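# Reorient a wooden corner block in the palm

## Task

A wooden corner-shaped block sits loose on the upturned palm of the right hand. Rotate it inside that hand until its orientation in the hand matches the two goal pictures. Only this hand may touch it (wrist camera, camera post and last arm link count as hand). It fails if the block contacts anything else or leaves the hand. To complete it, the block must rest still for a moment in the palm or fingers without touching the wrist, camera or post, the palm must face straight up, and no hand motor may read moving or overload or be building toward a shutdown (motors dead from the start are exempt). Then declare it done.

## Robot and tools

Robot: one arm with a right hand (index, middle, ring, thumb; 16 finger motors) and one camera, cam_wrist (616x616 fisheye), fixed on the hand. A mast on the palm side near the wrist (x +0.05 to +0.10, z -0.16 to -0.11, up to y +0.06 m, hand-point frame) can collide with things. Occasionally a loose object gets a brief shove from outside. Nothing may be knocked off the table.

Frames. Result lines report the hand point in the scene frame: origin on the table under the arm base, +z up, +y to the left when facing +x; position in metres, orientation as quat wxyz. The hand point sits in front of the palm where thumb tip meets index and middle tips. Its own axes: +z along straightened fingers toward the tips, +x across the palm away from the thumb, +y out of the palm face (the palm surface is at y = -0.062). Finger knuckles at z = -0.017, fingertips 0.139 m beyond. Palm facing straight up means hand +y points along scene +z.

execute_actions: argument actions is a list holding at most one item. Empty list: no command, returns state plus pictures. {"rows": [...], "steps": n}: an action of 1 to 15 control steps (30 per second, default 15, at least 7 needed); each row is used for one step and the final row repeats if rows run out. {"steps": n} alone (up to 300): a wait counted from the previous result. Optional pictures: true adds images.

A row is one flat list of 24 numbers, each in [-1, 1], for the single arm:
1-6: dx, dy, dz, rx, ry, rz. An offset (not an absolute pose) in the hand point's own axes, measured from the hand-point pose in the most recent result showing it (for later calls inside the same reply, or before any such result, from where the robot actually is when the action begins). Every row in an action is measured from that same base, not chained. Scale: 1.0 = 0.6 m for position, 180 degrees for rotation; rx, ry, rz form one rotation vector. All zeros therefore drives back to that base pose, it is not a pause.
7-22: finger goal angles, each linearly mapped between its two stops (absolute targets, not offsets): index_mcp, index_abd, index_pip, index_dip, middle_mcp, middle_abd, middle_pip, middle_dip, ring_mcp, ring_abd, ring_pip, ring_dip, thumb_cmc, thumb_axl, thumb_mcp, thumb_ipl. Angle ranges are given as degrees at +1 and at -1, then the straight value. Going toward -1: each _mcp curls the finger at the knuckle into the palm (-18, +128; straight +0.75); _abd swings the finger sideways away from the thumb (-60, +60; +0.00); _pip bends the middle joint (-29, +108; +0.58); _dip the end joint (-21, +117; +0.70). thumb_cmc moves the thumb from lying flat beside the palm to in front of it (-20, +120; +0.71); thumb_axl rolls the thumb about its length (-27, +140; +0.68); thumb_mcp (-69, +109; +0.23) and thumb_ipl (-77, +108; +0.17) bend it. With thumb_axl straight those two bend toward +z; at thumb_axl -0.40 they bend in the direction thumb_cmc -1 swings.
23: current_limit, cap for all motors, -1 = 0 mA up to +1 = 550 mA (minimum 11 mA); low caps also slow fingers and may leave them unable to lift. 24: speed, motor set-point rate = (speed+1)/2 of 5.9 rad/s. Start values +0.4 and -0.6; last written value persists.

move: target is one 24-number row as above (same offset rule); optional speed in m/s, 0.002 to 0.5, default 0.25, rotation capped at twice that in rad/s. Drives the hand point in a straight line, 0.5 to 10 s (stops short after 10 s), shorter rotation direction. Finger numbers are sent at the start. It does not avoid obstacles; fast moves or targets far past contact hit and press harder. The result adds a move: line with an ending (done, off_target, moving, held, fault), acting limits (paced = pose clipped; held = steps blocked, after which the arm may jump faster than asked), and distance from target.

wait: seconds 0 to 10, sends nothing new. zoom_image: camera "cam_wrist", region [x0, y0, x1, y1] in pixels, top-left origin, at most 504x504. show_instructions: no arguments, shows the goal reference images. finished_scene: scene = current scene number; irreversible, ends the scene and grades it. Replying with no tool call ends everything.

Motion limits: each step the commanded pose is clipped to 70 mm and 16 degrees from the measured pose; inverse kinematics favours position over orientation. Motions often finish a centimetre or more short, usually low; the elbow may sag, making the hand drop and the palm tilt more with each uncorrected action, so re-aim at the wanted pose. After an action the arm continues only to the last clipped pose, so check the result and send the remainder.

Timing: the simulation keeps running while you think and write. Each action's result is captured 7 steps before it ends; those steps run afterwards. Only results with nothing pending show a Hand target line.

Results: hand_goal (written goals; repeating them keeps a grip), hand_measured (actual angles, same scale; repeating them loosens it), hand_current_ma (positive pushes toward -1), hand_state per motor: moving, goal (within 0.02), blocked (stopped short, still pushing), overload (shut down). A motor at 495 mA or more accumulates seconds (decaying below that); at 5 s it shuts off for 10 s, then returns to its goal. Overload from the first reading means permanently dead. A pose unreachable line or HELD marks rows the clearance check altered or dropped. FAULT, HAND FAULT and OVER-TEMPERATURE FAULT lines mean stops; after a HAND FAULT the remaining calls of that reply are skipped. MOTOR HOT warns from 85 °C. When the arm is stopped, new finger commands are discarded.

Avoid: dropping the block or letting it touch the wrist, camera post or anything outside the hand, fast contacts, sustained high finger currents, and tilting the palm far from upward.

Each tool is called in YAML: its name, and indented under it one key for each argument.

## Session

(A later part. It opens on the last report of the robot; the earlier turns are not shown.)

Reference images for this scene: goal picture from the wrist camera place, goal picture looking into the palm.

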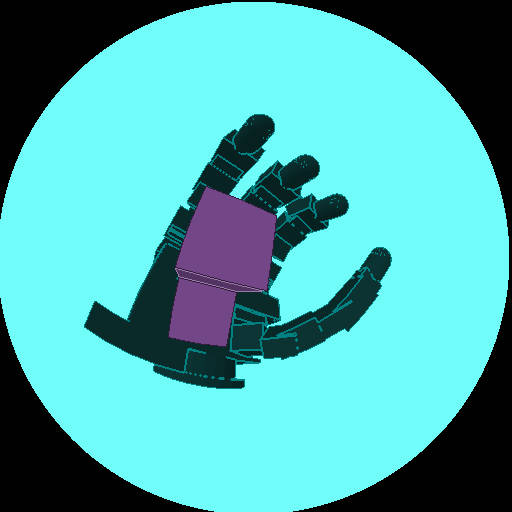

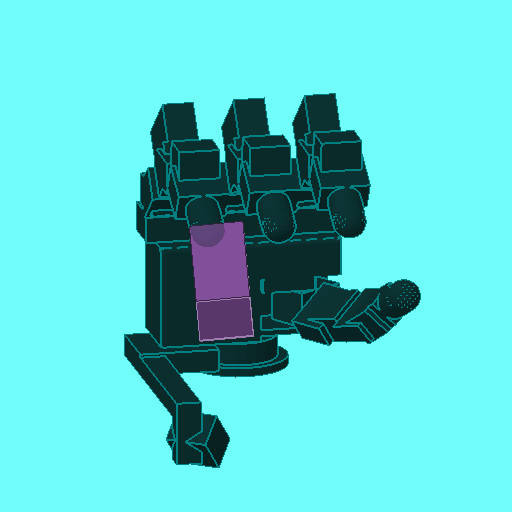

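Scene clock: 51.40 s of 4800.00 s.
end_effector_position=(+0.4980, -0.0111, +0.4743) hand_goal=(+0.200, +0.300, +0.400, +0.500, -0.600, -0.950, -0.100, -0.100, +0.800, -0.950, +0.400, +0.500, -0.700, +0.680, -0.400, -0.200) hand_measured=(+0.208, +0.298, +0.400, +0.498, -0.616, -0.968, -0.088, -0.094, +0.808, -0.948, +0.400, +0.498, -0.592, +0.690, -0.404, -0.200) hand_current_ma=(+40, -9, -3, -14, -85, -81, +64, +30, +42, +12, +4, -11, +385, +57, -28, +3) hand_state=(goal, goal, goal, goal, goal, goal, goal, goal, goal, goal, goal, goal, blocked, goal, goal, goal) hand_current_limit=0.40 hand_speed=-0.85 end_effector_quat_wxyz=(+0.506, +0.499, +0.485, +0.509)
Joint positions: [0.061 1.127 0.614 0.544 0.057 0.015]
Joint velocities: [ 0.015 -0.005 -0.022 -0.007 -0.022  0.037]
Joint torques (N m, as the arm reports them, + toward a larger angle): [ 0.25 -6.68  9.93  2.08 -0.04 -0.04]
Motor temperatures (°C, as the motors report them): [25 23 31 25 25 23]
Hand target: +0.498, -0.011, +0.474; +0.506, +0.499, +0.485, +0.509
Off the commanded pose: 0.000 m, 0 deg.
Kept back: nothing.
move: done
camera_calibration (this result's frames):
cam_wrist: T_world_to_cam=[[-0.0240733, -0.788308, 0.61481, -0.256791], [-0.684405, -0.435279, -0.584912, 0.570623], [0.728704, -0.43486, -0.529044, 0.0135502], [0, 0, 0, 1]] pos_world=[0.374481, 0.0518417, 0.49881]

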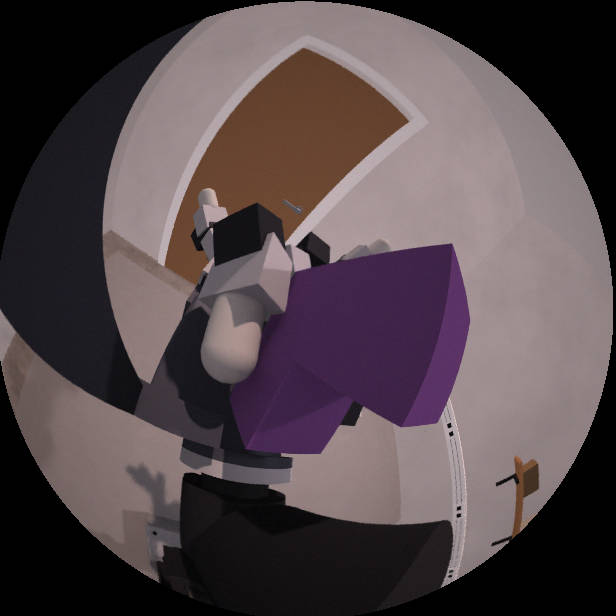

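move:
  target: [0,0,0,0,0,0, 0.2,0.3,0.4,0.5, -0.45,-0.95,-0.15,-0.15, 0.8,-0.95,0.4,0.5, -0.64,0.68,-0.4,-0.2, 0.4,-0.88]

Scene clock: 53.70 s of 4800.00 s.
end_effector_position=(+0.4980, -0.0111, +0.4743) hand_goal=(+0.200, +0.300, +0.400, +0.500, -0.450, -0.950, -0.150, -0.150, +0.800, -0.950, +0.400, +0.500, -0.640, +0.680, -0.400, -0.200) hand_measured=(+0.208, +0.298, +0.400, +0.498, -0.478, -0.976, -0.102, -0.126, +0.808, -0.948, +0.400, +0.498, -0.592, +0.700, -0.406, -0.200) hand_current_ma=(+40, -9, -3, -14, -155, -111, +243, +125, +42, +12, +4, -11, +249, +118, -43, +3) hand_state=(goal, goal, goal, goal, blocked, blocked, blocked, blocked, goal, goal, goal, goal, blocked, goal, goal, goal) hand_current_limit=0.40 hand_speed=-0.88 end_effector_quat_wxyz=(+0.506, +0.499, +0.485, +0.509)
Joint positions: [0.061 1.127 0.614 0.544 0.057 0.015]
Joint velocities: [-0.015 -0.015  0.007 -0.012 -0.022 -0.007]
Joint torques (N m, as the arm reports them, + toward a larger angle): [ 0.38 -6.87  9.78  2.1  -0.04 -0.04]
Motor temperatures (°C, as the motors report them): [25 23 31 25 25 23]
Hand target: +0.498, -0.011, +0.474; +0.506, +0.499, +0.485, +0.509
Off the commanded pose: 0.000 m, 0 deg.
Kept back: nothing.
move: done
camera_calibration (this result's frames):
cam_wrist: T_world_to_cam=[[-0.0240733, -0.788308, 0.61481, -0.256791], [-0.684405, -0.435279, -0.584912, 0.570623], [0.728704, -0.43486, -0.529044, 0.0135502], [0, 0, 0, 1]] pos_world=[0.374481, 0.0518417, 0.49881]

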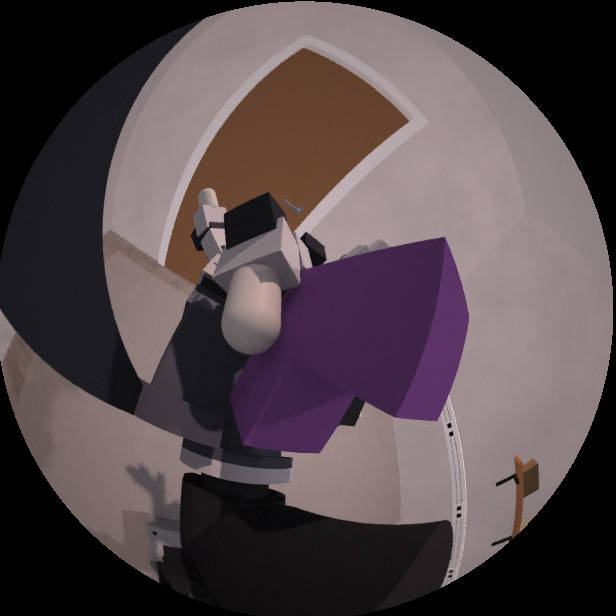

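move:
  target: [0,0,0,0,0,0, 0.2,0.3,0.4,0.5, -0.45,-0.95,-0.05,-0.1, 0.8,-0.95,0.4,0.5, -0.55,0.68,-0.4,-0.2, 0.4,-0.88]

Scene clock: 54.70 s of 4800.00 s.
end_effector_position=(+0.4979, -0.0111, +0.4736) hand_goal=(+0.200, +0.300, +0.400, +0.500, -0.450, -0.950, -0.050, -0.100, +0.800, -0.950, +0.400, +0.500, -0.550, +0.680, -0.400, -0.200) hand_measured=(+0.208, +0.298, +0.400, +0.498, -0.448, -0.960, -0.054, -0.102, +0.808, -0.948, +0.400, +0.498, -0.550, +0.682, -0.406, -0.200) hand_current_ma=(+43, -8, -2, -14, +8, -47, -17, -12, +44, +12, +5, -11, +3, +15, -43, +2) hand_state=(goal, goal, goal, goal, goal, goal, goal, goal, goal, goal, goal, goal, goal, goal, goal, goal) hand_current_limit=0.40 hand_speed=-0.88 end_effector_quat_wxyz=(+0.505, +0.500, +0.486, +0.509)
Joint positions: [0.061 1.127 0.613 0.544 0.057 0.016]
Joint velocities: [-0.005 -0.005 -0.007  0.002 -0.066 -0.007]
Joint torques (N m, as the arm reports them, + toward a larger angle): [ 0.53 -7.02  9.87  2.07 -0.03 -0.05]
Motor temperatures (°C, as the motors report them): [25 23 31 25 25 23]
Hand target: +0.498, -0.011, +0.474; +0.506, +0.499, +0.486, +0.509
Off the commanded pose: 0.001 m, 0 deg.
Kept back: nothing.
move: done
camera_calibration (this result's frames):
cam_wrist: T_world_to_cam=[[-0.0233636, -0.788509, 0.614579, -0.256659], [-0.685066, -0.435096, -0.584274, 0.570169], [0.728106, -0.434678, -0.530016, 0.0140209], [0, 0, 0, 1]] pos_world=[0.374399, 0.0517951, 0.498303]

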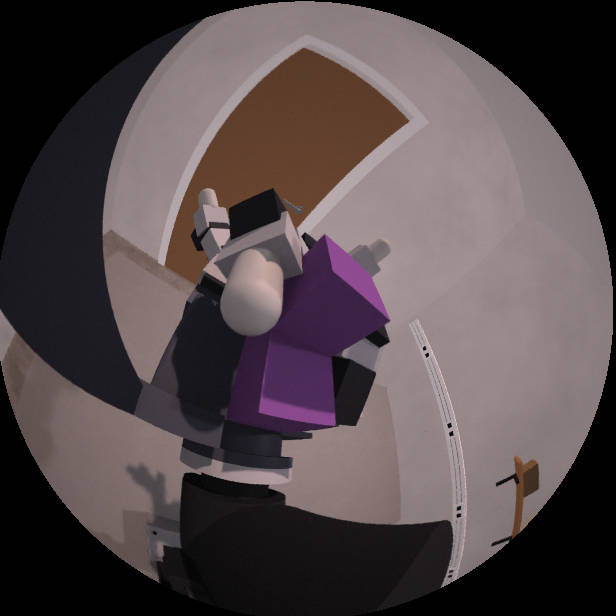

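move:
  target: [0,0,0,0,0,0, 0.2,0.3,0.4,0.5, -0.35,-0.95,-0.3,-0.3, 0.8,-0.95,0.4,0.5, -0.5,0.68,-0.4,-0.2, 0.4,-0.8]

Scene clock: 56.40 s of 4800.00 s.
end_effector_position=(+0.4979, -0.0111, +0.4736) hand_goal=(+0.200, +0.300, +0.400, +0.500, -0.350, -0.950, -0.300, -0.300, +0.800, -0.950, +0.400, +0.500, -0.500, +0.680, -0.400, -0.200) hand_measured=(+0.208, +0.298, +0.400, +0.498, -0.344, -0.960, -0.140, -0.234, +0.808, -0.948, +0.400, +0.498, -0.478, +0.694, -0.406, -0.200) hand_current_ma=(+43, -8, -2, -14, +34, -47, +385, +333, +44, +12, +5, -11, +118, +88, -43, +2) hand_state=(goal, goal, goal, goal, goal, goal, blocked, blocked, goal, goal, goal, goal, blocked, goal, goal, goal) hand_current_limit=0.40 hand_speed=-0.80 end_effector_quat_wxyz=(+0.505, +0.500, +0.486, +0.509)
Joint positions: [0.061 1.127 0.613 0.544 0.057 0.016]
Joint velocities: [-0.005 -0.005 -0.007  0.007  0.066  0.051]
Joint torques (N m, as the arm reports them, + toward a larger angle): [ 0.46 -6.86  9.8   2.1  -0.04 -0.05]
Motor temperatures (°C, as the motors report them): [25 23 31 25 25 23]
Hand target: +0.498, -0.011, +0.474; +0.505, +0.500, +0.486, +0.509
Off the commanded pose: 0.000 m, 0 deg.
Kept back: nothing.
move: done
camera_calibration (this result's frames):
cam_wrist: T_world_to_cam=[[-0.0233636, -0.788509, 0.614579, -0.256659], [-0.685066, -0.435096, -0.584274, 0.570169], [0.728106, -0.434678, -0.530016, 0.0140209], [0, 0, 0, 1]] pos_world=[0.374399, 0.0517951, 0.498303]

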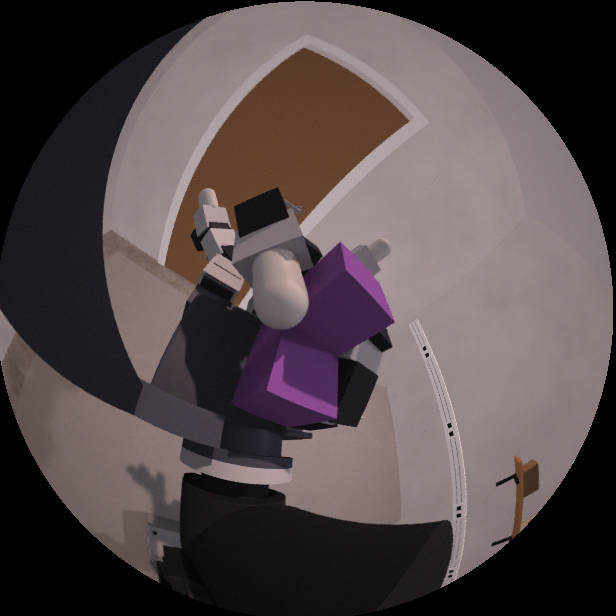

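move:
  target: [0,0,0,0,0,0, 0.4,0.3,0.4,0.5, -0.18,-0.95,-0.3,-0.35, 0.8,-0.95,0.4,0.5, -0.5,0.68,-0.4,-0.2, 0.4,-0.85]

Scene clock: 57.47 s of 4800.00 s.
end_effector_position=(+0.4979, -0.0111, +0.4736) hand_goal=(+0.400, +0.300, +0.400, +0.500, -0.180, -0.950, -0.300, -0.350, +0.800, -0.950, +0.400, +0.500, -0.500, +0.680, -0.400, -0.200) hand_measured=(+0.408, +0.298, +0.400, +0.498, -0.194, -0.960, -0.184, -0.310, +0.808, -0.948, +0.400, +0.498, -0.462, +0.704, -0.408, -0.200) hand_current_ma=(+48, -8, +0, -13, -79, -47, +385, +208, +44, +12, +5, -11, +196, +152, -49, +2) hand_state=(goal, goal, goal, goal, goal, goal, blocked, blocked, goal, goal, goal, goal, blocked, blocked, goal, goal) hand_current_limit=0.40 hand_speed=-0.85 end_effector_quat_wxyz=(+0.505, +0.500, +0.486, +0.509)
Joint positions: [0.061 1.127 0.613 0.544 0.057 0.016]
Joint velocities: [ 0.005 -0.015 -0.012  0.012 -0.051 -0.037]
Joint torques (N m, as the arm reports them, + toward a larger angle): [ 0.36 -6.89  9.79  2.12 -0.04 -0.05]
Motor temperatures (°C, as the motors report them): [25 23 31 25 25 23]
Hand target: +0.498, -0.011, +0.474; +0.505, +0.500, +0.486, +0.509
Off the commanded pose: 0.000 m, 0 deg.
Kept back: nothing.
move: done
camera_calibration (this result's frames):
cam_wrist: T_world_to_cam=[[-0.0233636, -0.788509, 0.614579, -0.256659], [-0.685066, -0.435096, -0.584274, 0.570169], [0.728106, -0.434678, -0.530016, 0.0140209], [0, 0, 0, 1]] pos_world=[0.374399, 0.0517951, 0.498303]

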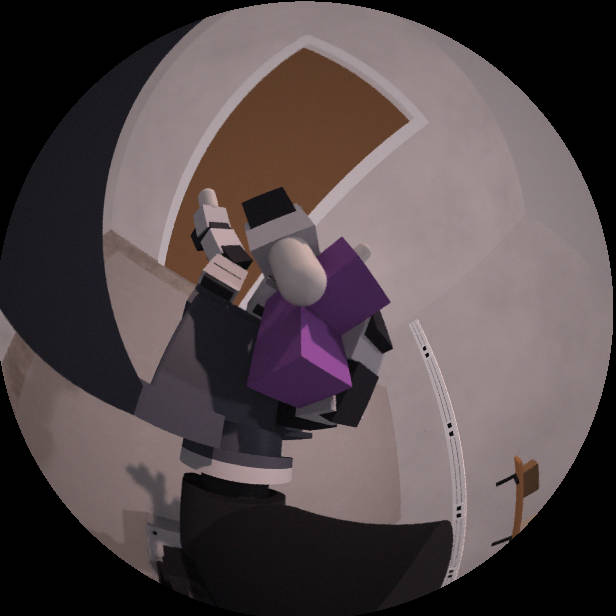

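move:
  target: [0,0,0,0,0,0, 0.4,0.3,0.4,0.5, -0.22,-0.95,0.0,-0.1, 0.8,-0.95,0.4,0.5, -0.52,0.68,-0.4,-0.2, 0.4,-0.85]

Scene clock: 58.67 s of 4800.00 s.
end_effector_position=(+0.4979, -0.0111, +0.4736) hand_goal=(+0.400, +0.300, +0.400, +0.500, -0.220, -0.950, +0.000, -0.100, +0.800, -0.950, +0.400, +0.500, -0.520, +0.680, -0.400, -0.200) hand_measured=(+0.410, +0.298, +0.400, +0.498, -0.218, -0.960, -0.004, -0.104, +0.808, -0.948, +0.400, +0.498, -0.514, +0.684, -0.408, -0.200) hand_current_ma=(+48, -8, +0, -13, +13, -45, -20, -19, +44, +12, +5, -11, +33, +22, -48, +2) hand_state=(goal, goal, goal, goal, goal, goal, goal, goal, goal, goal, goal, goal, goal, goal, goal, goal) hand_current_limit=0.40 hand_speed=-0.85 end_effector_quat_wxyz=(+0.505, +0.500, +0.486, +0.509)
Joint positions: [0.061 1.127 0.613 0.544 0.057 0.016]
Joint velocities: [-0.015 -0.005  0.007 -0.007  0.022 -0.022]
Joint torques (N m, as the arm reports them, + toward a larger angle): [ 0.46 -6.7   9.86  2.12 -0.04 -0.05]
Motor temperatures (°C, as the motors report them): [25 23 31 25 25 23]
Hand target: +0.498, -0.011, +0.474; +0.505, +0.500, +0.486, +0.509
Off the commanded pose: 0.000 m, 0 deg.
Kept back: nothing.
move: done
camera_calibration (this result's frames):
cam_wrist: T_world_to_cam=[[-0.0233636, -0.788509, 0.614579, -0.256659], [-0.685066, -0.435096, -0.584274, 0.570169], [0.728106, -0.434678, -0.530016, 0.0140209], [0, 0, 0, 1]] pos_world=[0.374399, 0.0517951, 0.498303]

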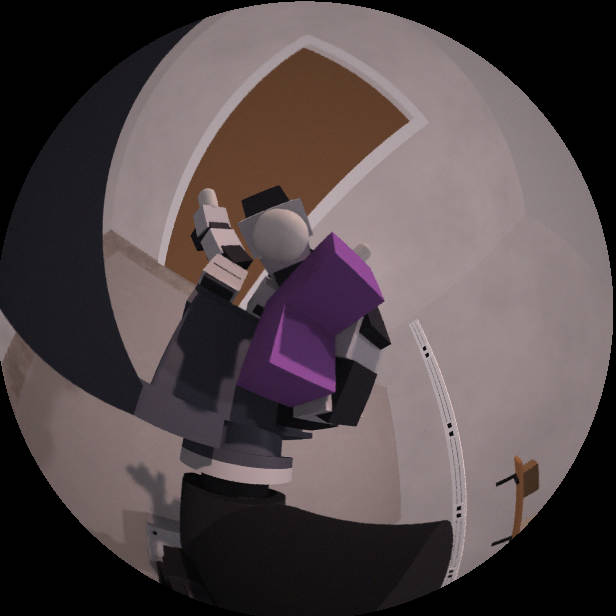

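move:
  target: [0,0,0,0,0,0, 0.4,0.3,0.4,0.5, 0.1,0.05,0.3,0.3, -0.45,-0.95,-0.4,-0.1, -0.52,0.68,-0.4,-0.2, 0.4,-0.5]

move:
  target: [0,0,0,0,0,0, 0.4,0.3,0.4,0.5, 0.1,0.05,0.3,0.3, -0.4,-0.95,-0.95,0.0, -0.55,0.68,-0.4,-0.2, 0.4,-0.75]

Scene clock: 61.17 s of 4800.00 s.
end_effector_position=(+0.4979, -0.0111, +0.4736) hand_goal=(+0.400, +0.300, +0.400, +0.500, +0.100, +0.050, +0.300, +0.300, -0.450, -0.950, -0.400, -0.100, -0.520, +0.680, -0.400, -0.200) hand_measured=(+0.410, +0.298, +0.400, +0.498, +0.106, +0.048, +0.298, +0.296, -0.448, -0.950, -0.398, -0.098, -0.514, +0.684, -0.408, -0.200) hand_current_ma=(+49, -8, +0, -13, +33, -13, -7, -16, +6, +2, +6, +12, +33, +22, -48, +2) hand_state=(goal, goal, goal, goal, goal, goal, goal, goal, goal, goal, goal, goal, goal, goal, goal, goal) hand_current_limit=0.40 hand_speed=-0.50 end_effector_quat_wxyz=(+0.505, +0.500, +0.486, +0.509)
Joint positions: [0.061 1.127 0.613 0.544 0.057 0.016]
Joint velocities: [-0.005 -0.015 -0.022 -0.012 -0.037  0.081]
Joint torques (N m, as the arm reports them, + toward a larger angle): [ 0.42 -6.89  9.79  2.09 -0.03 -0.08]
Motor temperatures (°C, as the motors report them): [25 23 31 25 25 23]
Hand target: +0.498, -0.011, +0.474; +0.505, +0.500, +0.486, +0.509
Off the commanded pose: 0.000 m, 0 deg.
Kept back: nothing.
move: done
camera_calibration (this result's frames):
cam_wrist: T_world_to_cam=[[-0.0233636, -0.788509, 0.614579, -0.256659], [-0.685066, -0.435096, -0.584274, 0.570169], [0.728106, -0.434678, -0.530016, 0.0140209], [0, 0, 0, 1]] pos_world=[0.374399, 0.0517951, 0.498303]

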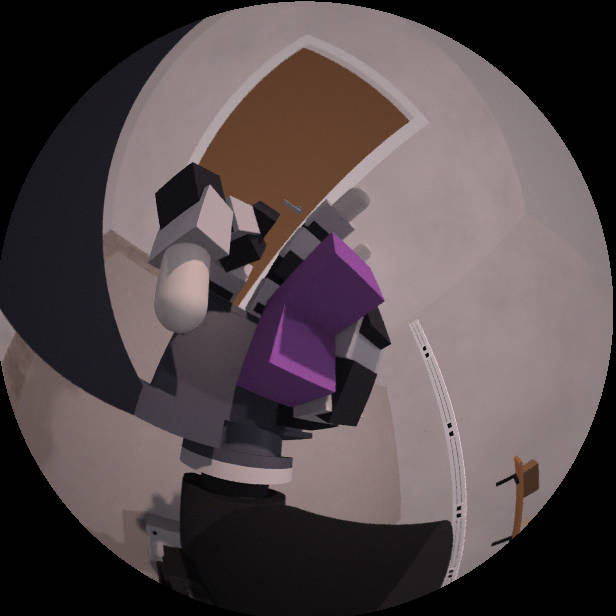

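Scene clock: 62.27 s of 4800.00 s.
end_effector_position=(+0.4979, -0.0111, +0.4736) hand_goal=(+0.400, +0.300, +0.400, +0.500, +0.100, +0.050, +0.300, +0.300, -0.400, -0.950, -0.950, +0.000, -0.550, +0.680, -0.400, -0.200) hand_measured=(+0.410, +0.298, +0.400, +0.498, +0.106, +0.048, +0.298, +0.296, -0.402, -0.950, -0.900, +0.006, -0.540, +0.684, -0.408, -0.200) hand_current_ma=(+49, -8, +0, -13, +33, -13, -7, -16, -7, +2, +256, +33, +50, +29, -48, +2) hand_state=(goal, goal, goal, goal, goal, goal, goal, goal, goal, goal, blocked, goal, goal, goal, goal, goal) hand_current_limit=0.40 hand_speed=-0.75 end_effector_quat_wxyz=(+0.505, +0.500, +0.486, +0.509)
Joint positions: [0.061 1.127 0.613 0.544 0.057 0.016]
Joint velocities: [-0.015 -0.005 -0.002  0.007  0.037  0.007]
Joint torques (N m, as the arm reports them, + toward a larger angle): [ 0.4  -6.85  9.78  2.08 -0.04 -0.08]
Motor temperatures (°C, as the motors report them): [25 23 31 25 25 23]
Hand target: +0.498, -0.011, +0.474; +0.505, +0.500, +0.486, +0.509
Off the commanded pose: 0.000 m, 0 deg.
Kept back: nothing.
move: done
camera_calibration (this result's frames):
cam_wrist: T_world_to_cam=[[-0.0233636, -0.788509, 0.614579, -0.256659], [-0.685066, -0.435096, -0.584274, 0.570169], [0.728106, -0.434678, -0.530016, 0.0140209], [0, 0, 0, 1]] pos_world=[0.374399, 0.0517951, 0.498303]

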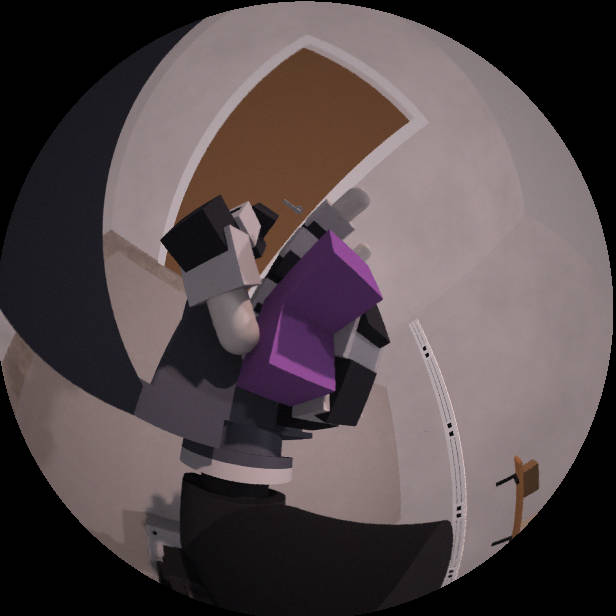

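move:
  target: [0,0,0,0,0,0, 0.4,0.3,0.4,0.5, -0.05,0.05,0.0,0.3, -0.4,-0.95,-0.95,0.0, -0.64,0.68,-0.4,-0.2, 0.4,-0.85]

Scene clock: 63.57 s of 4800.00 s.
end_effector_position=(+0.4979, -0.0111, +0.4736) hand_goal=(+0.400, +0.300, +0.400, +0.500, -0.050, +0.050, +0.000, +0.300, -0.400, -0.950, -0.950, +0.000, -0.640, +0.680, -0.400, -0.200) hand_measured=(+0.410, +0.298, +0.400, +0.498, -0.036, +0.048, +0.002, +0.296, -0.398, -0.942, -0.900, +0.010, -0.564, +0.694, -0.408, -0.200) hand_current_ma=(+49, -8, +0, -13, +79, -13, +14, -16, +6, +37, +256, +53, +385, +84, -48, +2) hand_state=(goal, goal, goal, goal, goal, goal, goal, goal, goal, goal, blocked, goal, blocked, goal, goal, goal) hand_current_limit=0.40 hand_speed=-0.85 end_effector_quat_wxyz=(+0.505, +0.500, +0.486, +0.509)
Joint positions: [0.061 1.127 0.613 0.544 0.057 0.016]
Joint velocities: [ 0.015 -0.015 -0.007 -0.002  0.095  0.022]
Joint torques (N m, as the arm reports them, + toward a larger angle): [ 0.45 -6.84  9.78  2.08 -0.04 -0.08]
Motor temperatures (°C, as the motors report them): [25 23 31 25 25 23]
Hand target: +0.498, -0.011, +0.474; +0.505, +0.500, +0.486, +0.509
Off the commanded pose: 0.000 m, 0 deg.
Kept back: nothing.
move: done
camera_calibration (this result's frames):
cam_wrist: T_world_to_cam=[[-0.0233636, -0.788509, 0.614579, -0.256659], [-0.685066, -0.435096, -0.584274, 0.570169], [0.728106, -0.434678, -0.530016, 0.0140209], [0, 0, 0, 1]] pos_world=[0.374399, 0.0517951, 0.498303]

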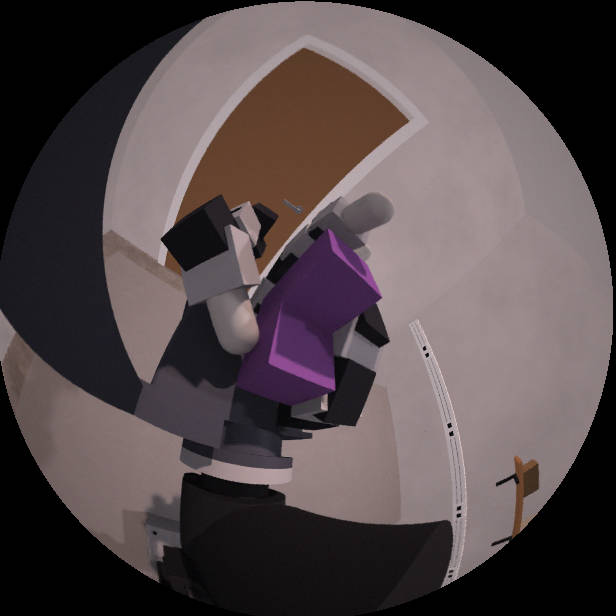

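execute_actions:
  actions:
    - {"rows":[[0,0,0,0,0,0, 0.4,0.3,0.4,0.5, 0.6,0.05,0.0,0.3, -0.4,-0.95,-0.95,0.0, -0.62,0.68,-0.4,-0.2, 0.4,-0.3]],"steps":15}

move:
  target: [0,0,0,0,0,0, 0.4,0.3,0.4,0.5, 0.6,0.05,-0.5,-0.2, -0.4,-0.95,-0.95,0.0, -0.62,0.68,-0.4,-0.2, 0.4,-0.5]

move:
  target: [0,0,0,0,0,0, 0.4,0.3,0.4,0.5, 0.25,0.05,-0.5,-0.2, -0.4,-0.95,-0.95,0.0, -0.62,0.68,-0.4,-0.2, 0.4,-0.85]

Scene clock: 64.37 s of 4800.00 s.
end_effector_position=(+0.4979, -0.0111, +0.4736) hand_goal=(+0.400, +0.300, +0.400, +0.500, +0.600, +0.050, +0.000, +0.300, -0.400, -0.950, -0.950, +0.000, -0.620, +0.680, -0.400, -0.200) hand_measured=(+0.410, +0.298, +0.400, +0.498, +0.162, +0.048, +0.002, +0.296, -0.398, -0.942, -0.900, +0.010, -0.564, +0.694, -0.408, -0.200) hand_current_ma=(+49, -8, +0, -13, -24, -13, +11, -16, +6, +37, +256, +53, +284, +84, -48, +2) hand_state=(goal, goal, goal, goal, moving, goal, goal, goal, goal, goal, blocked, goal, blocked, goal, goal, goal) hand_current_limit=0.40 hand_speed=-0.30 end_effector_quat_wxyz=(+0.505, +0.500, +0.486, +0.509)
Joint positions: [0.061 1.127 0.613 0.544 0.057 0.016]
Joint velocities: [-0.015 -0.005  0.007  0.012  0.007 -0.037]
Joint torques (N m, as the arm reports them, + toward a larger angle): [ 0.42 -6.84  9.97  2.08 -0.04 -0.09]
Motor temperatures (°C, as the motors report them): [25 23 31 25 25 23]
Steps of this call (steps 1 to 16: nothing new was sent; steps 17 to 24: the first 8 steps of this action). Readings (end_effector_position | what the end effector reports):
17: (+0.4979, -0.0111, +0.4736) | hand_goal=(+0.400, +0.300, +0.400, +0.500, +0.600, +0.050, +0.000, +0.300, -0.400, -0.950, -0.950, +0.000, -0.620, +0.680, -0.400, -0.200) hand_measured=(+0.410, +0.298, +0.400, +0.498, -0.036, +0.048, +0.002, +0.296, -0.398, -0.942, -0.900, +0.010, -0.564, +0.694, -0.408, -0.200) hand_current_ma=(+49, -8, +0, -13, +79, -13, +14, -16, +6, +37, +256, +53, +385, +84, -48, +2) hand_state=(goal, goal, goal, goal, moving, goal, goal, goal, goal, goal, blocked, goal, moving, goal, goal, goal) hand_current_limit=0.40 hand_speed=-0.30
18: (+0.4979, -0.0111, +0.4736) | hand_goal=(+0.400, +0.300, +0.400, +0.500, +0.600, +0.050, +0.000, +0.300, -0.400, -0.950, -0.950, +0.000, -0.620, +0.680, -0.400, -0.200) hand_measured=(+0.410, +0.298, +0.400, +0.498, -0.034, +0.048, +0.002, +0.296, -0.398, -0.942, -0.900, +0.010, -0.564, +0.694, -0.408, -0.200) hand_current_ma=(+49, -8, +0, -13, -146, -13, +11, -16, +6, +37, +256, +53, +287, +84, -48, +2) hand_state=(goal, goal, goal, goal, moving, goal, goal, goal, goal, goal, blocked, goal, moving, goal, goal, goal) hand_current_limit=0.40 hand_speed=-0.30
20: (+0.4979, -0.0111, +0.4736) | hand_goal=(+0.400, +0.300, +0.400, +0.500, +0.600, +0.050, +0.000, +0.300, -0.400, -0.950, -0.950, +0.000, -0.620, +0.680, -0.400, -0.200) hand_measured=(+0.410, +0.298, +0.400, +0.498, +0.020, +0.048, +0.002, +0.296, -0.398, -0.942, -0.900, +0.010, -0.564, +0.694, -0.408, -0.200) hand_current_ma=(+49, -8, +0, -13, -31, -13, +11, -16, +6, +37, +256, +53, +284, +84, -48, +2) hand_state=(goal, goal, goal, goal, moving, goal, goal, goal, goal, goal, blocked, goal, blocked, goal, goal, goal) hand_current_limit=0.40 hand_speed=-0.30
24: the state above

Scene clock: 65.77 s of 4800.00 s.
end_effector_position=(+0.4979, -0.0111, +0.4736) hand_goal=(+0.400, +0.300, +0.400, +0.500, +0.600, +0.050, -0.500, -0.200, -0.400, -0.950, -0.950, +0.000, -0.620, +0.680, -0.400, -0.200) hand_measured=(+0.410, +0.298, +0.400, +0.498, +0.610, +0.048, -0.496, -0.198, -0.398, -0.942, -0.900, +0.010, -0.564, +0.694, -0.408, -0.200) hand_current_ma=(+49, -8, +0, -13, +54, -13, +16, +12, +6, +37, +256, +53, +284, +84, -48, +2) hand_state=(goal, goal, goal, goal, goal, goal, goal, goal, goal, goal, blocked, goal, blocked, goal, goal, goal) hand_current_limit=0.40 hand_speed=-0.50 end_effector_quat_wxyz=(+0.505, +0.500, +0.486, +0.509)
Joint positions: [0.061 1.127 0.613 0.544 0.057 0.016]
Joint velocities: [-0.005 -0.005 -0.002 -0.017 -0.051 -0.007]
Joint torques (N m, as the arm reports them, + toward a larger angle): [ 0.4  -6.92  9.78  2.09 -0.04 -0.08]
Motor temperatures (°C, as the motors report them): [25 23 31 25 25 23]
Hand target: +0.498, -0.011, +0.474; +0.505, +0.500, +0.486, +0.509
Off your previous action's commanded pose: 0.000 m, 0 deg at its last step (step 7 of this call).
Off the commanded pose: 0.000 m, 0 deg.
Kept back: nothing.
move: done
camera_calibration (this result's frames):
cam_wrist: T_world_to_cam=[[-0.0233636, -0.788509, 0.614579, -0.256659], [-0.685066, -0.435096, -0.584274, 0.570169], [0.728106, -0.434678, -0.530016, 0.0140209], [0, 0, 0, 1]] pos_world=[0.374399, 0.0517951, 0.498303]

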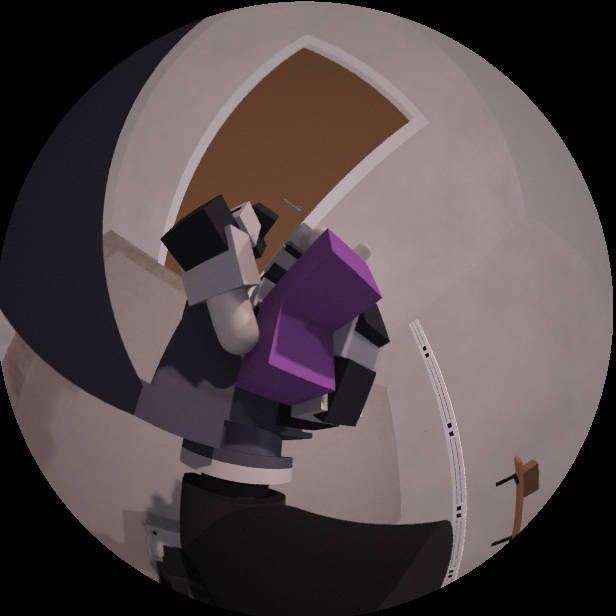

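Scene clock: 66.83 s of 4800.00 s.
end_effector_position=(+0.4979, -0.0111, +0.4736) hand_goal=(+0.400, +0.300, +0.400, +0.500, +0.250, +0.050, -0.500, -0.200, -0.400, -0.950, -0.950, +0.000, -0.620, +0.680, -0.400, -0.200) hand_measured=(+0.410, +0.298, +0.400, +0.498, +0.378, +0.048, -0.486, -0.198, -0.398, -0.942, -0.900, +0.014, -0.564, +0.694, -0.406, -0.200) hand_current_ma=(+49, -8, +0, -13, +383, -5, +72, +12, +11, +37, +256, +74, +284, +84, -39, +2) hand_state=(goal, goal, goal, goal, blocked, goal, goal, goal, goal, goal, blocked, goal, blocked, goal, goal, goal) hand_current_limit=0.40 hand_speed=-0.85 end_effector_quat_wxyz=(+0.505, +0.500, +0.486, +0.509)
Joint positions: [0.061 1.127 0.613 0.544 0.057 0.016]
Joint velocities: [-0.044 -0.005 -0.002 -0.007  0.081  0.022]
Joint torques (N m, as the arm reports them, + toward a larger angle): [ 0.41 -7.16  9.79  2.11 -0.04 -0.08]
Motor temperatures (°C, as the motors report them): [25 23 31 25 25 23]
Hand target: +0.498, -0.011, +0.474; +0.505, +0.500, +0.486, +0.509
Off the commanded pose: 0.000 m, 0 deg.
Kept back: nothing.
move: done
camera_calibration (this result's frames):
cam_wrist: T_world_to_cam=[[-0.0233636, -0.788509, 0.614579, -0.256659], [-0.685066, -0.435096, -0.584274, 0.570169], [0.728106, -0.434678, -0.530016, 0.0140209], [0, 0, 0, 1]] pos_world=[0.374399, 0.0517951, 0.498303]

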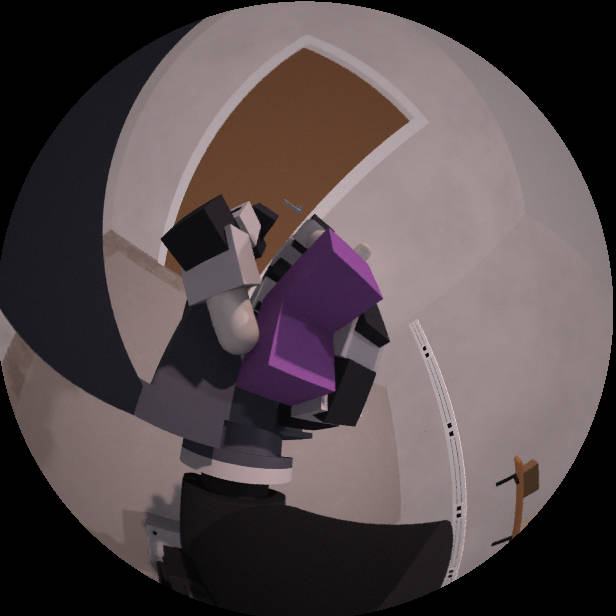

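move:
  target: [0,0,0,0,0,0, 0.4,0.3,0.4,0.5, 0.15,0.05,-0.45,-0.15, -0.4,-0.95,-0.95,0.0, -0.6,0.68,-0.1,-0.2, 0.4,-0.88]

Scene clock: 68.67 s of 4800.00 s.
end_effector_position=(+0.4979, -0.0111, +0.4736) hand_goal=(+0.400, +0.300, +0.400, +0.500, +0.150, +0.050, -0.450, -0.150, -0.400, -0.950, -0.950, +0.000, -0.600, +0.680, -0.100, -0.200) hand_measured=(+0.410, +0.298, +0.400, +0.498, +0.290, +0.048, -0.432, -0.144, -0.394, -0.948, -0.900, +0.018, -0.568, +0.690, -0.110, -0.200) hand_current_ma=(+49, -8, +0, -13, +385, -5, +93, +27, +31, +9, +256, +104, +164, +60, -70, +2) hand_state=(goal, goal, goal, goal, blocked, goal, goal, goal, goal, goal, blocked, goal, blocked, goal, goal, goal) hand_current_limit=0.40 hand_speed=-0.88 end_effector_quat_wxyz=(+0.505, +0.500, +0.486, +0.509)
Joint positions: [0.061 1.127 0.613 0.544 0.057 0.016]
Joint velocities: [-0.024 -0.005  0.007  0.002 -0.007 -0.11 ]
Joint torques (N m, as the arm reports them, + toward a larger angle): [ 0.44 -6.85  9.76  2.08 -0.03 -0.08]
Motor temperatures (°C, as the motors report them): [25 23 31 25 25 23]
Hand target: +0.498, -0.011, +0.474; +0.505, +0.500, +0.486, +0.509
Off the commanded pose: 0.000 m, 0 deg.
Kept back: nothing.
move: done
camera_calibration (this result's frames):
cam_wrist: T_world_to_cam=[[-0.0233636, -0.788509, 0.614579, -0.256659], [-0.685066, -0.435096, -0.584274, 0.570169], [0.728106, -0.434678, -0.530016, 0.0140209], [0, 0, 0, 1]] pos_world=[0.374399, 0.0517951, 0.498303]

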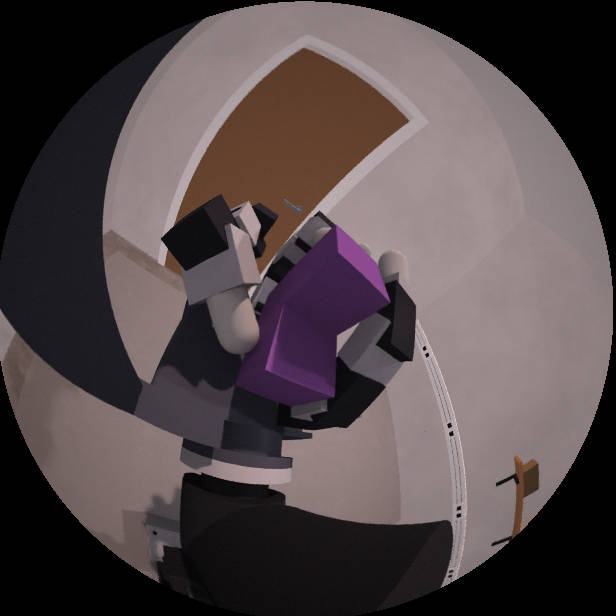

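move:
  target: [0,0,0,0,0,0, 0.4,0.3,0.4,0.5, 0.05,0.05,-0.4,-0.1, -0.3,-0.95,-0.93,0.05, -0.6,0.68,-0.1,-0.2, 0.7,-0.88]

Scene clock: 69.77 s of 4800.00 s.
end_effector_position=(+0.4979, -0.0111, +0.4736) hand_goal=(+0.400, +0.300, +0.400, +0.500, +0.050, +0.050, -0.400, -0.100, -0.300, -0.950, -0.930, +0.050, -0.600, +0.680, -0.100, -0.200) hand_measured=(+0.410, +0.298, +0.400, +0.498, +0.102, +0.048, -0.388, -0.096, -0.308, -0.948, -0.912, +0.052, -0.572, +0.688, -0.104, -0.200) hand_current_ma=(+49, -8, +0, -13, +277, -5, +62, +17, -50, +12, +91, +14, +143, +52, -29, +2) hand_state=(goal, goal, goal, goal, blocked, goal, goal, goal, goal, goal, goal, goal, blocked, goal, goal, goal) hand_current_limit=0.70 hand_speed=-0.88 end_effector_quat_wxyz=(+0.505, +0.500, +0.486, +0.509)
Joint positions: [0.061 1.127 0.613 0.544 0.057 0.016]
Joint velocities: [ 0.005 -0.024 -0.002 -0.007  0.007 -0.007]
Joint torques (N m, as the arm reports them, + toward a larger angle): [ 0.45 -6.77  9.74  2.07 -0.04 -0.08]
Motor temperatures (°C, as the motors report them): [25 23 31 25 25 23]
Hand target: +0.498, -0.011, +0.474; +0.505, +0.500, +0.486, +0.509
Off the commanded pose: 0.000 m, 0 deg.
Kept back: nothing.
move: done
camera_calibration (this result's frames):
cam_wrist: T_world_to_cam=[[-0.0233636, -0.788509, 0.614579, -0.256659], [-0.685066, -0.435096, -0.584274, 0.570169], [0.728106, -0.434678, -0.530016, 0.0140209], [0, 0, 0, 1]] pos_world=[0.374399, 0.0517951, 0.498303]

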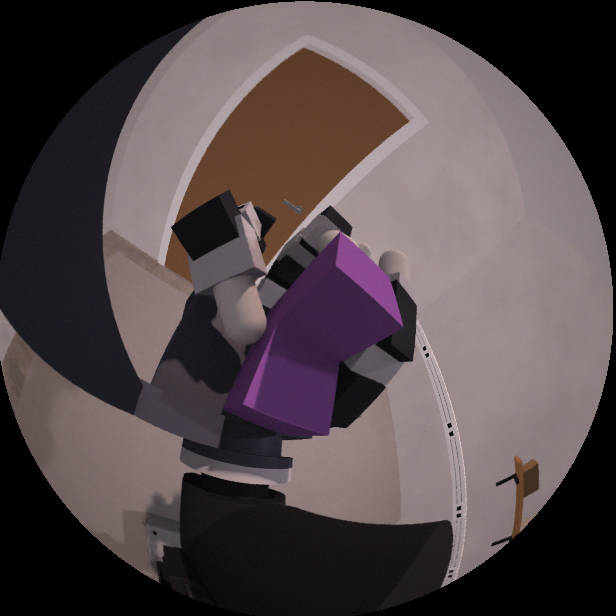

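move:
  target: [0,0,0,0,0,0, 0.4,0.3,0.4,0.5, 0.3,0.05,-0.4,-0.1, -0.3,-0.95,-0.9,0.05, -0.35,-0.4,0.2,0.1, 0.4,-0.5]

move:
  target: [0,0,0,0,0,0, 0.4,0.3,0.4,0.5, 0.3,0.05,-0.4,-0.1, -0.3,-0.95,-0.9,0.05, -0.35,-0.4,-0.5,-0.5, 0.4,-0.6]

Scene clock: 72.47 s of 4800.00 s.
end_effector_position=(+0.4979, -0.0111, +0.4736) hand_goal=(+0.400, +0.300, +0.400, +0.500, +0.300, +0.050, -0.400, -0.100, -0.300, -0.950, -0.900, +0.050, -0.350, -0.400, +0.200, +0.100) hand_measured=(+0.410, +0.298, +0.400, +0.498, +0.306, +0.048, -0.398, -0.098, -0.302, -0.948, -0.902, +0.052, -0.348, -0.398, +0.198, +0.098) hand_current_ma=(+50, -8, +0, -13, +30, -5, +10, +9, -15, +11, -14, +12, +7, +14, -7, -14) hand_state=(goal, goal, goal, goal, goal, goal, goal, goal, goal, goal, goal, goal, goal, goal, goal, goal) hand_current_limit=0.40 hand_speed=-0.50 end_effector_quat_wxyz=(+0.505, +0.500, +0.486, +0.509)
Joint positions: [0.061 1.127 0.613 0.544 0.057 0.016]
Joint velocities: [-0.044  0.005  0.002 -0.007  0.037  0.037]
Joint torques (N m, as the arm reports them, + toward a larger angle): [ 0.4  -6.76  9.82  2.05 -0.04 -0.09]
Motor temperatures (°C, as the motors report them): [25 23 31 25 25 23]
Hand target: +0.498, -0.011, +0.474; +0.505, +0.500, +0.486, +0.509
Off the commanded pose: 0.000 m, 0 deg.
Kept back: nothing.
move: done
camera_calibration (this result's frames):
cam_wrist: T_world_to_cam=[[-0.0233636, -0.788509, 0.614579, -0.256659], [-0.685066, -0.435096, -0.584274, 0.570169], [0.728106, -0.434678, -0.530016, 0.0140209], [0, 0, 0, 1]] pos_world=[0.374399, 0.0517951, 0.498303]

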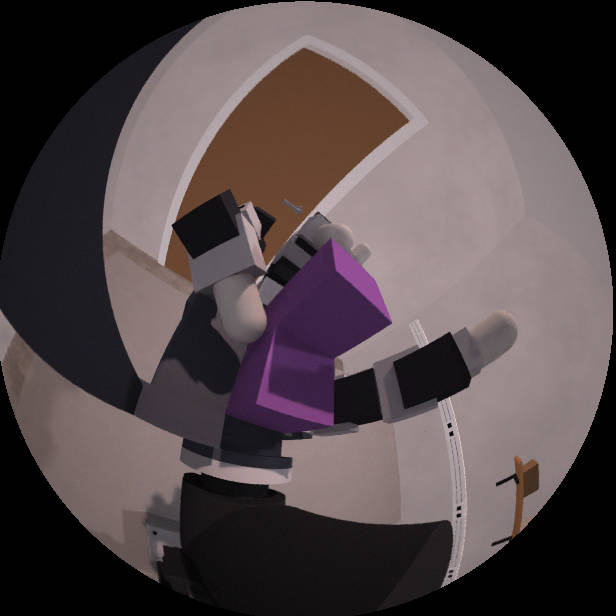

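Scene clock: 73.63 s of 4800.00 s.
end_effector_position=(+0.4979, -0.0111, +0.4736) hand_goal=(+0.400, +0.300, +0.400, +0.500, +0.300, +0.050, -0.400, -0.100, -0.300, -0.950, -0.900, +0.050, -0.350, -0.400, -0.500, -0.500) hand_measured=(+0.410, +0.298, +0.400, +0.498, +0.306, +0.048, -0.398, -0.098, -0.306, -0.944, -0.896, +0.050, -0.312, -0.396, -0.396, -0.492) hand_current_ma=(+50, -8, +0, -13, +30, -5, +10, +9, -36, +24, +25, +2, +202, +29, +383, +49) hand_state=(goal, goal, goal, goal, goal, goal, goal, goal, goal, goal, goal, goal, blocked, goal, blocked, goal) hand_current_limit=0.40 hand_speed=-0.60 end_effector_quat_wxyz=(+0.505, +0.500, +0.486, +0.509)
Joint positions: [0.061 1.127 0.613 0.544 0.057 0.016]
Joint velocities: [ 0.005 -0.005 -0.002  0.002  0.022  0.066]
Joint torques (N m, as the arm reports them, + toward a larger angle): [ 0.6  -6.83  9.76  2.05 -0.04 -0.06]
Motor temperatures (°C, as the motors report them): [25 23 31 25 25 23]
Hand target: +0.498, -0.011, +0.474; +0.505, +0.500, +0.486, +0.509
Off the commanded pose: 0.000 m, 0 deg.
Kept back: nothing.
move: done
camera_calibration (this result's frames):
cam_wrist: T_world_to_cam=[[-0.0233636, -0.788509, 0.614579, -0.256659], [-0.685066, -0.435096, -0.584274, 0.570169], [0.728106, -0.434678, -0.530016, 0.0140209], [0, 0, 0, 1]] pos_world=[0.374399, 0.0517951, 0.498303]

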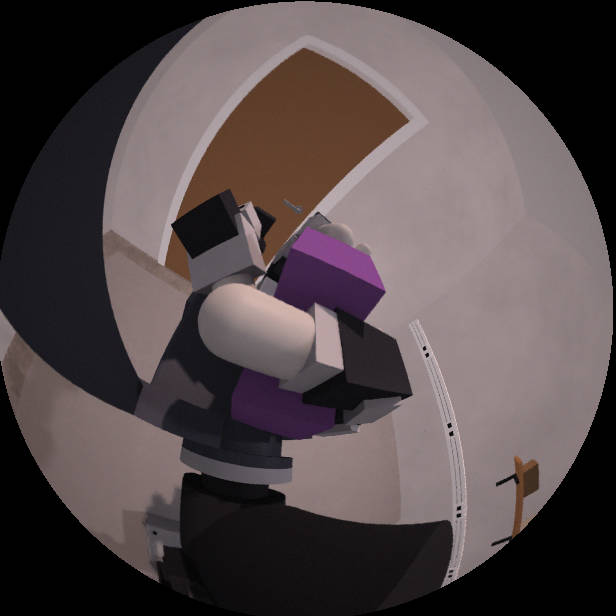

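move:
  target: [0,0,0,0,0,0, 0.4,0.3,0.4,0.5, 0.3,0.05,-0.4,-0.1, -0.3,-0.95,-0.9,0.05, 0.05,-0.55,-0.3,-0.6, 0.4,-0.7]

Scene clock: 74.73 s of 4800.00 s.
end_effector_position=(+0.4979, -0.0111, +0.4736) hand_goal=(+0.400, +0.300, +0.400, +0.500, +0.300, +0.050, -0.400, -0.100, -0.300, -0.950, -0.900, +0.050, +0.050, -0.550, -0.300, -0.600) hand_measured=(+0.410, +0.298, +0.400, +0.498, +0.306, +0.048, -0.398, -0.098, -0.302, -0.948, -0.898, +0.050, +0.048, -0.548, -0.306, -0.600) hand_current_ma=(+51, -8, +1, -13, +31, -5, +10, +9, -15, +11, +5, +4, -7, +10, -41, +4) hand_state=(goal, goal, goal, goal, goal, goal, goal, goal, goal, goal, goal, goal, goal, goal, goal, goal) hand_current_limit=0.40 hand_speed=-0.70 end_effector_quat_wxyz=(+0.505, +0.500, +0.486, +0.509)
Joint positions: [0.061 1.127 0.613 0.544 0.057 0.016]
Joint velocities: [-0.005 -0.005 -0.012 -0.002  0.066  0.066]
Joint torques (N m, as the arm reports them, + toward a larger angle): [ 0.3  -6.78  9.72  2.05 -0.04 -0.09]
Motor temperatures (°C, as the motors report them): [25 23 31 25 25 23]
Hand target: +0.498, -0.011, +0.474; +0.505, +0.500, +0.486, +0.509
Off the commanded pose: 0.000 m, 0 deg.
Kept back: nothing.
move: done
camera_calibration (this result's frames):
cam_wrist: T_world_to_cam=[[-0.0233636, -0.788509, 0.614579, -0.256659], [-0.685066, -0.435096, -0.584274, 0.570169], [0.728106, -0.434678, -0.530016, 0.0140209], [0, 0, 0, 1]] pos_world=[0.374399, 0.0517951, 0.498303]

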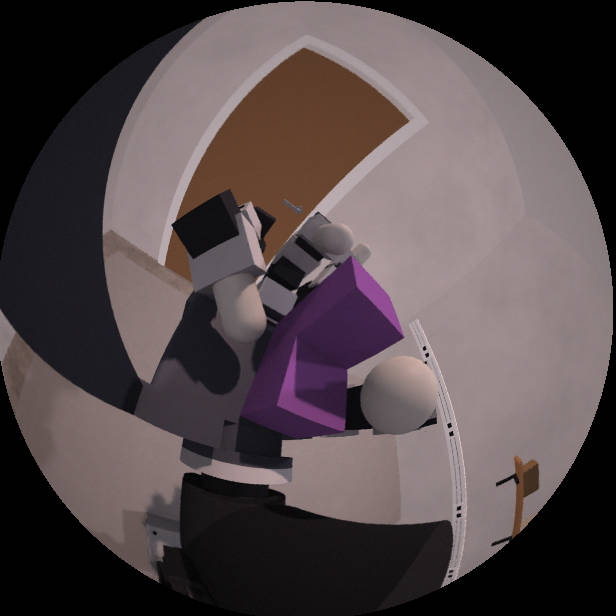

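move:
  target: [0,0,0,0,0,0, 0.4,0.3,0.4,0.5, 0.3,0.05,-0.4,-0.1, -0.3,-0.95,-0.9,0.05, 0.05,-0.55,-0.45,-1.0, 0.4,-0.75]

Scene clock: 76.23 s of 4800.00 s.
end_effector_position=(+0.4979, -0.0111, +0.4736) hand_goal=(+0.400, +0.300, +0.400, +0.500, +0.300, +0.050, -0.400, -0.100, -0.300, -0.950, -0.900, +0.050, +0.050, -0.550, -0.450, -1.000) hand_measured=(+0.410, +0.298, +0.400, +0.498, +0.306, +0.048, -0.398, -0.098, -0.302, -0.948, -0.898, +0.050, +0.064, -0.548, -0.426, -0.770) hand_current_ma=(+51, -8, +1, -13, +31, -5, +10, +9, -15, +11, +5, +4, +73, +8, +155, +383) hand_state=(goal, goal, goal, goal, goal, goal, goal, goal, goal, goal, goal, goal, goal, goal, blocked, blocked) hand_current_limit=0.40 hand_speed=-0.75 end_effector_quat_wxyz=(+0.505, +0.500, +0.486, +0.509)
Joint positions: [0.061 1.127 0.613 0.544 0.057 0.016]
Joint velocities: [ 0.005 -0.015 -0.002  0.007 -0.081 -0.022]
Joint torques (N m, as the arm reports them, + toward a larger angle): [ 0.36 -6.8   9.73  2.05 -0.04 -0.08]
Motor temperatures (°C, as the motors report them): [25 23 31 25 25 23]
Hand target: +0.498, -0.011, +0.474; +0.505, +0.500, +0.486, +0.509
Off the commanded pose: 0.000 m, 0 deg.
Kept back: nothing.
move: done
camera_calibration (this result's frames):
cam_wrist: T_world_to_cam=[[-0.0233636, -0.788509, 0.614579, -0.256659], [-0.685066, -0.435096, -0.584274, 0.570169], [0.728106, -0.434678, -0.530016, 0.0140209], [0, 0, 0, 1]] pos_world=[0.374399, 0.0517951, 0.498303]

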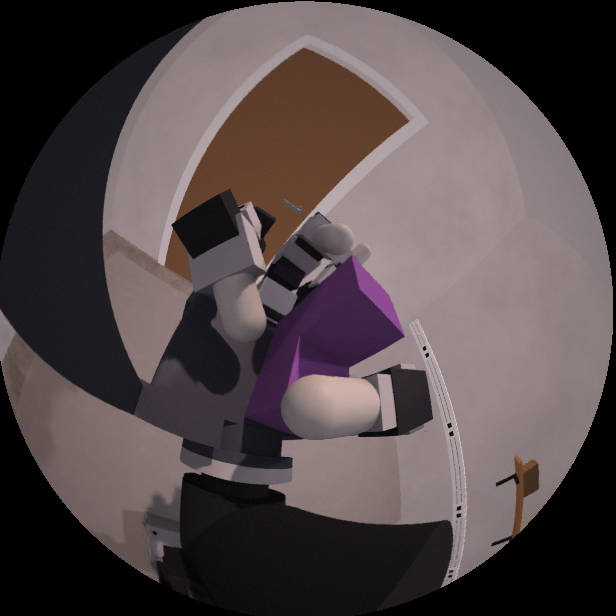

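move:
  target: [0,0,0,0,0,0, 0.4,0.3,0.4,0.5, -0.05,0.1,-0.45,-0.15, -0.3,-0.95,-0.85,0.05, 0.05,-0.55,-0.45,-0.85, 0.6,-0.85]

Scene clock: 78.60 s of 4800.00 s.
end_effector_position=(+0.4979, -0.0111, +0.4736) hand_goal=(+0.400, +0.300, +0.400, +0.500, -0.050, +0.100, -0.450, -0.150, -0.300, -0.950, -0.850, +0.050, +0.050, -0.550, -0.450, -0.850) hand_measured=(+0.410, +0.298, +0.400, +0.498, -0.006, +0.096, -0.446, -0.148, -0.302, -0.948, -0.858, +0.050, +0.078, -0.548, -0.418, -0.790) hand_current_ma=(+51, -8, +1, -13, +236, -13, +24, +12, -15, +10, -36, +4, +147, +7, +208, +408) hand_state=(goal, goal, goal, goal, blocked, goal, goal, goal, goal, goal, goal, goal, blocked, goal, blocked, blocked) hand_current_limit=0.60 hand_speed=-0.85 end_effector_quat_wxyz=(+0.505, +0.500, +0.486, +0.509)
Joint positions: [0.061 1.127 0.613 0.544 0.057 0.016]
Joint velocities: [ 0.015 -0.005 -0.002 -0.002 -0.037  0.007]
Joint torques (N m, as the arm reports them, + toward a larger angle): [ 0.34 -6.79  9.77  2.02 -0.04 -0.08]
Motor temperatures (°C, as the motors report them): [25 23 31 25 25 23]
Hand target: +0.498, -0.011, +0.474; +0.505, +0.500, +0.486, +0.509
Off the commanded pose: 0.000 m, 0 deg.
Kept back: nothing.
move: done
camera_calibration (this result's frames):
cam_wrist: T_world_to_cam=[[-0.0233636, -0.788509, 0.614579, -0.256659], [-0.685066, -0.435096, -0.584274, 0.570169], [0.728106, -0.434678, -0.530016, 0.0140209], [0, 0, 0, 1]] pos_world=[0.374399, 0.0517951, 0.498303]

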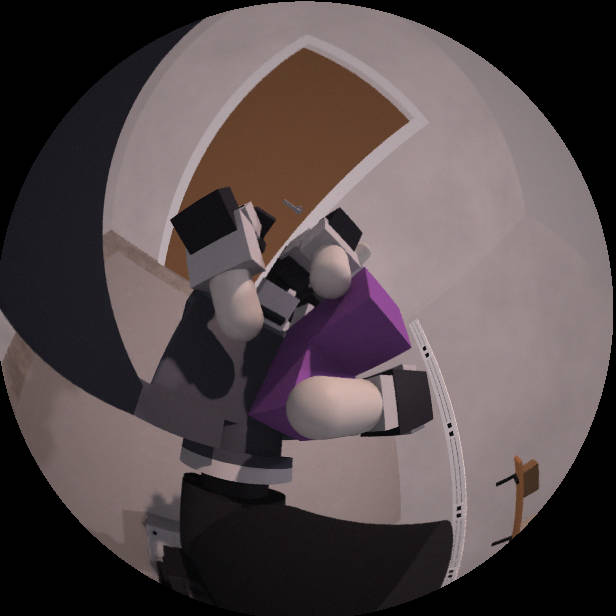

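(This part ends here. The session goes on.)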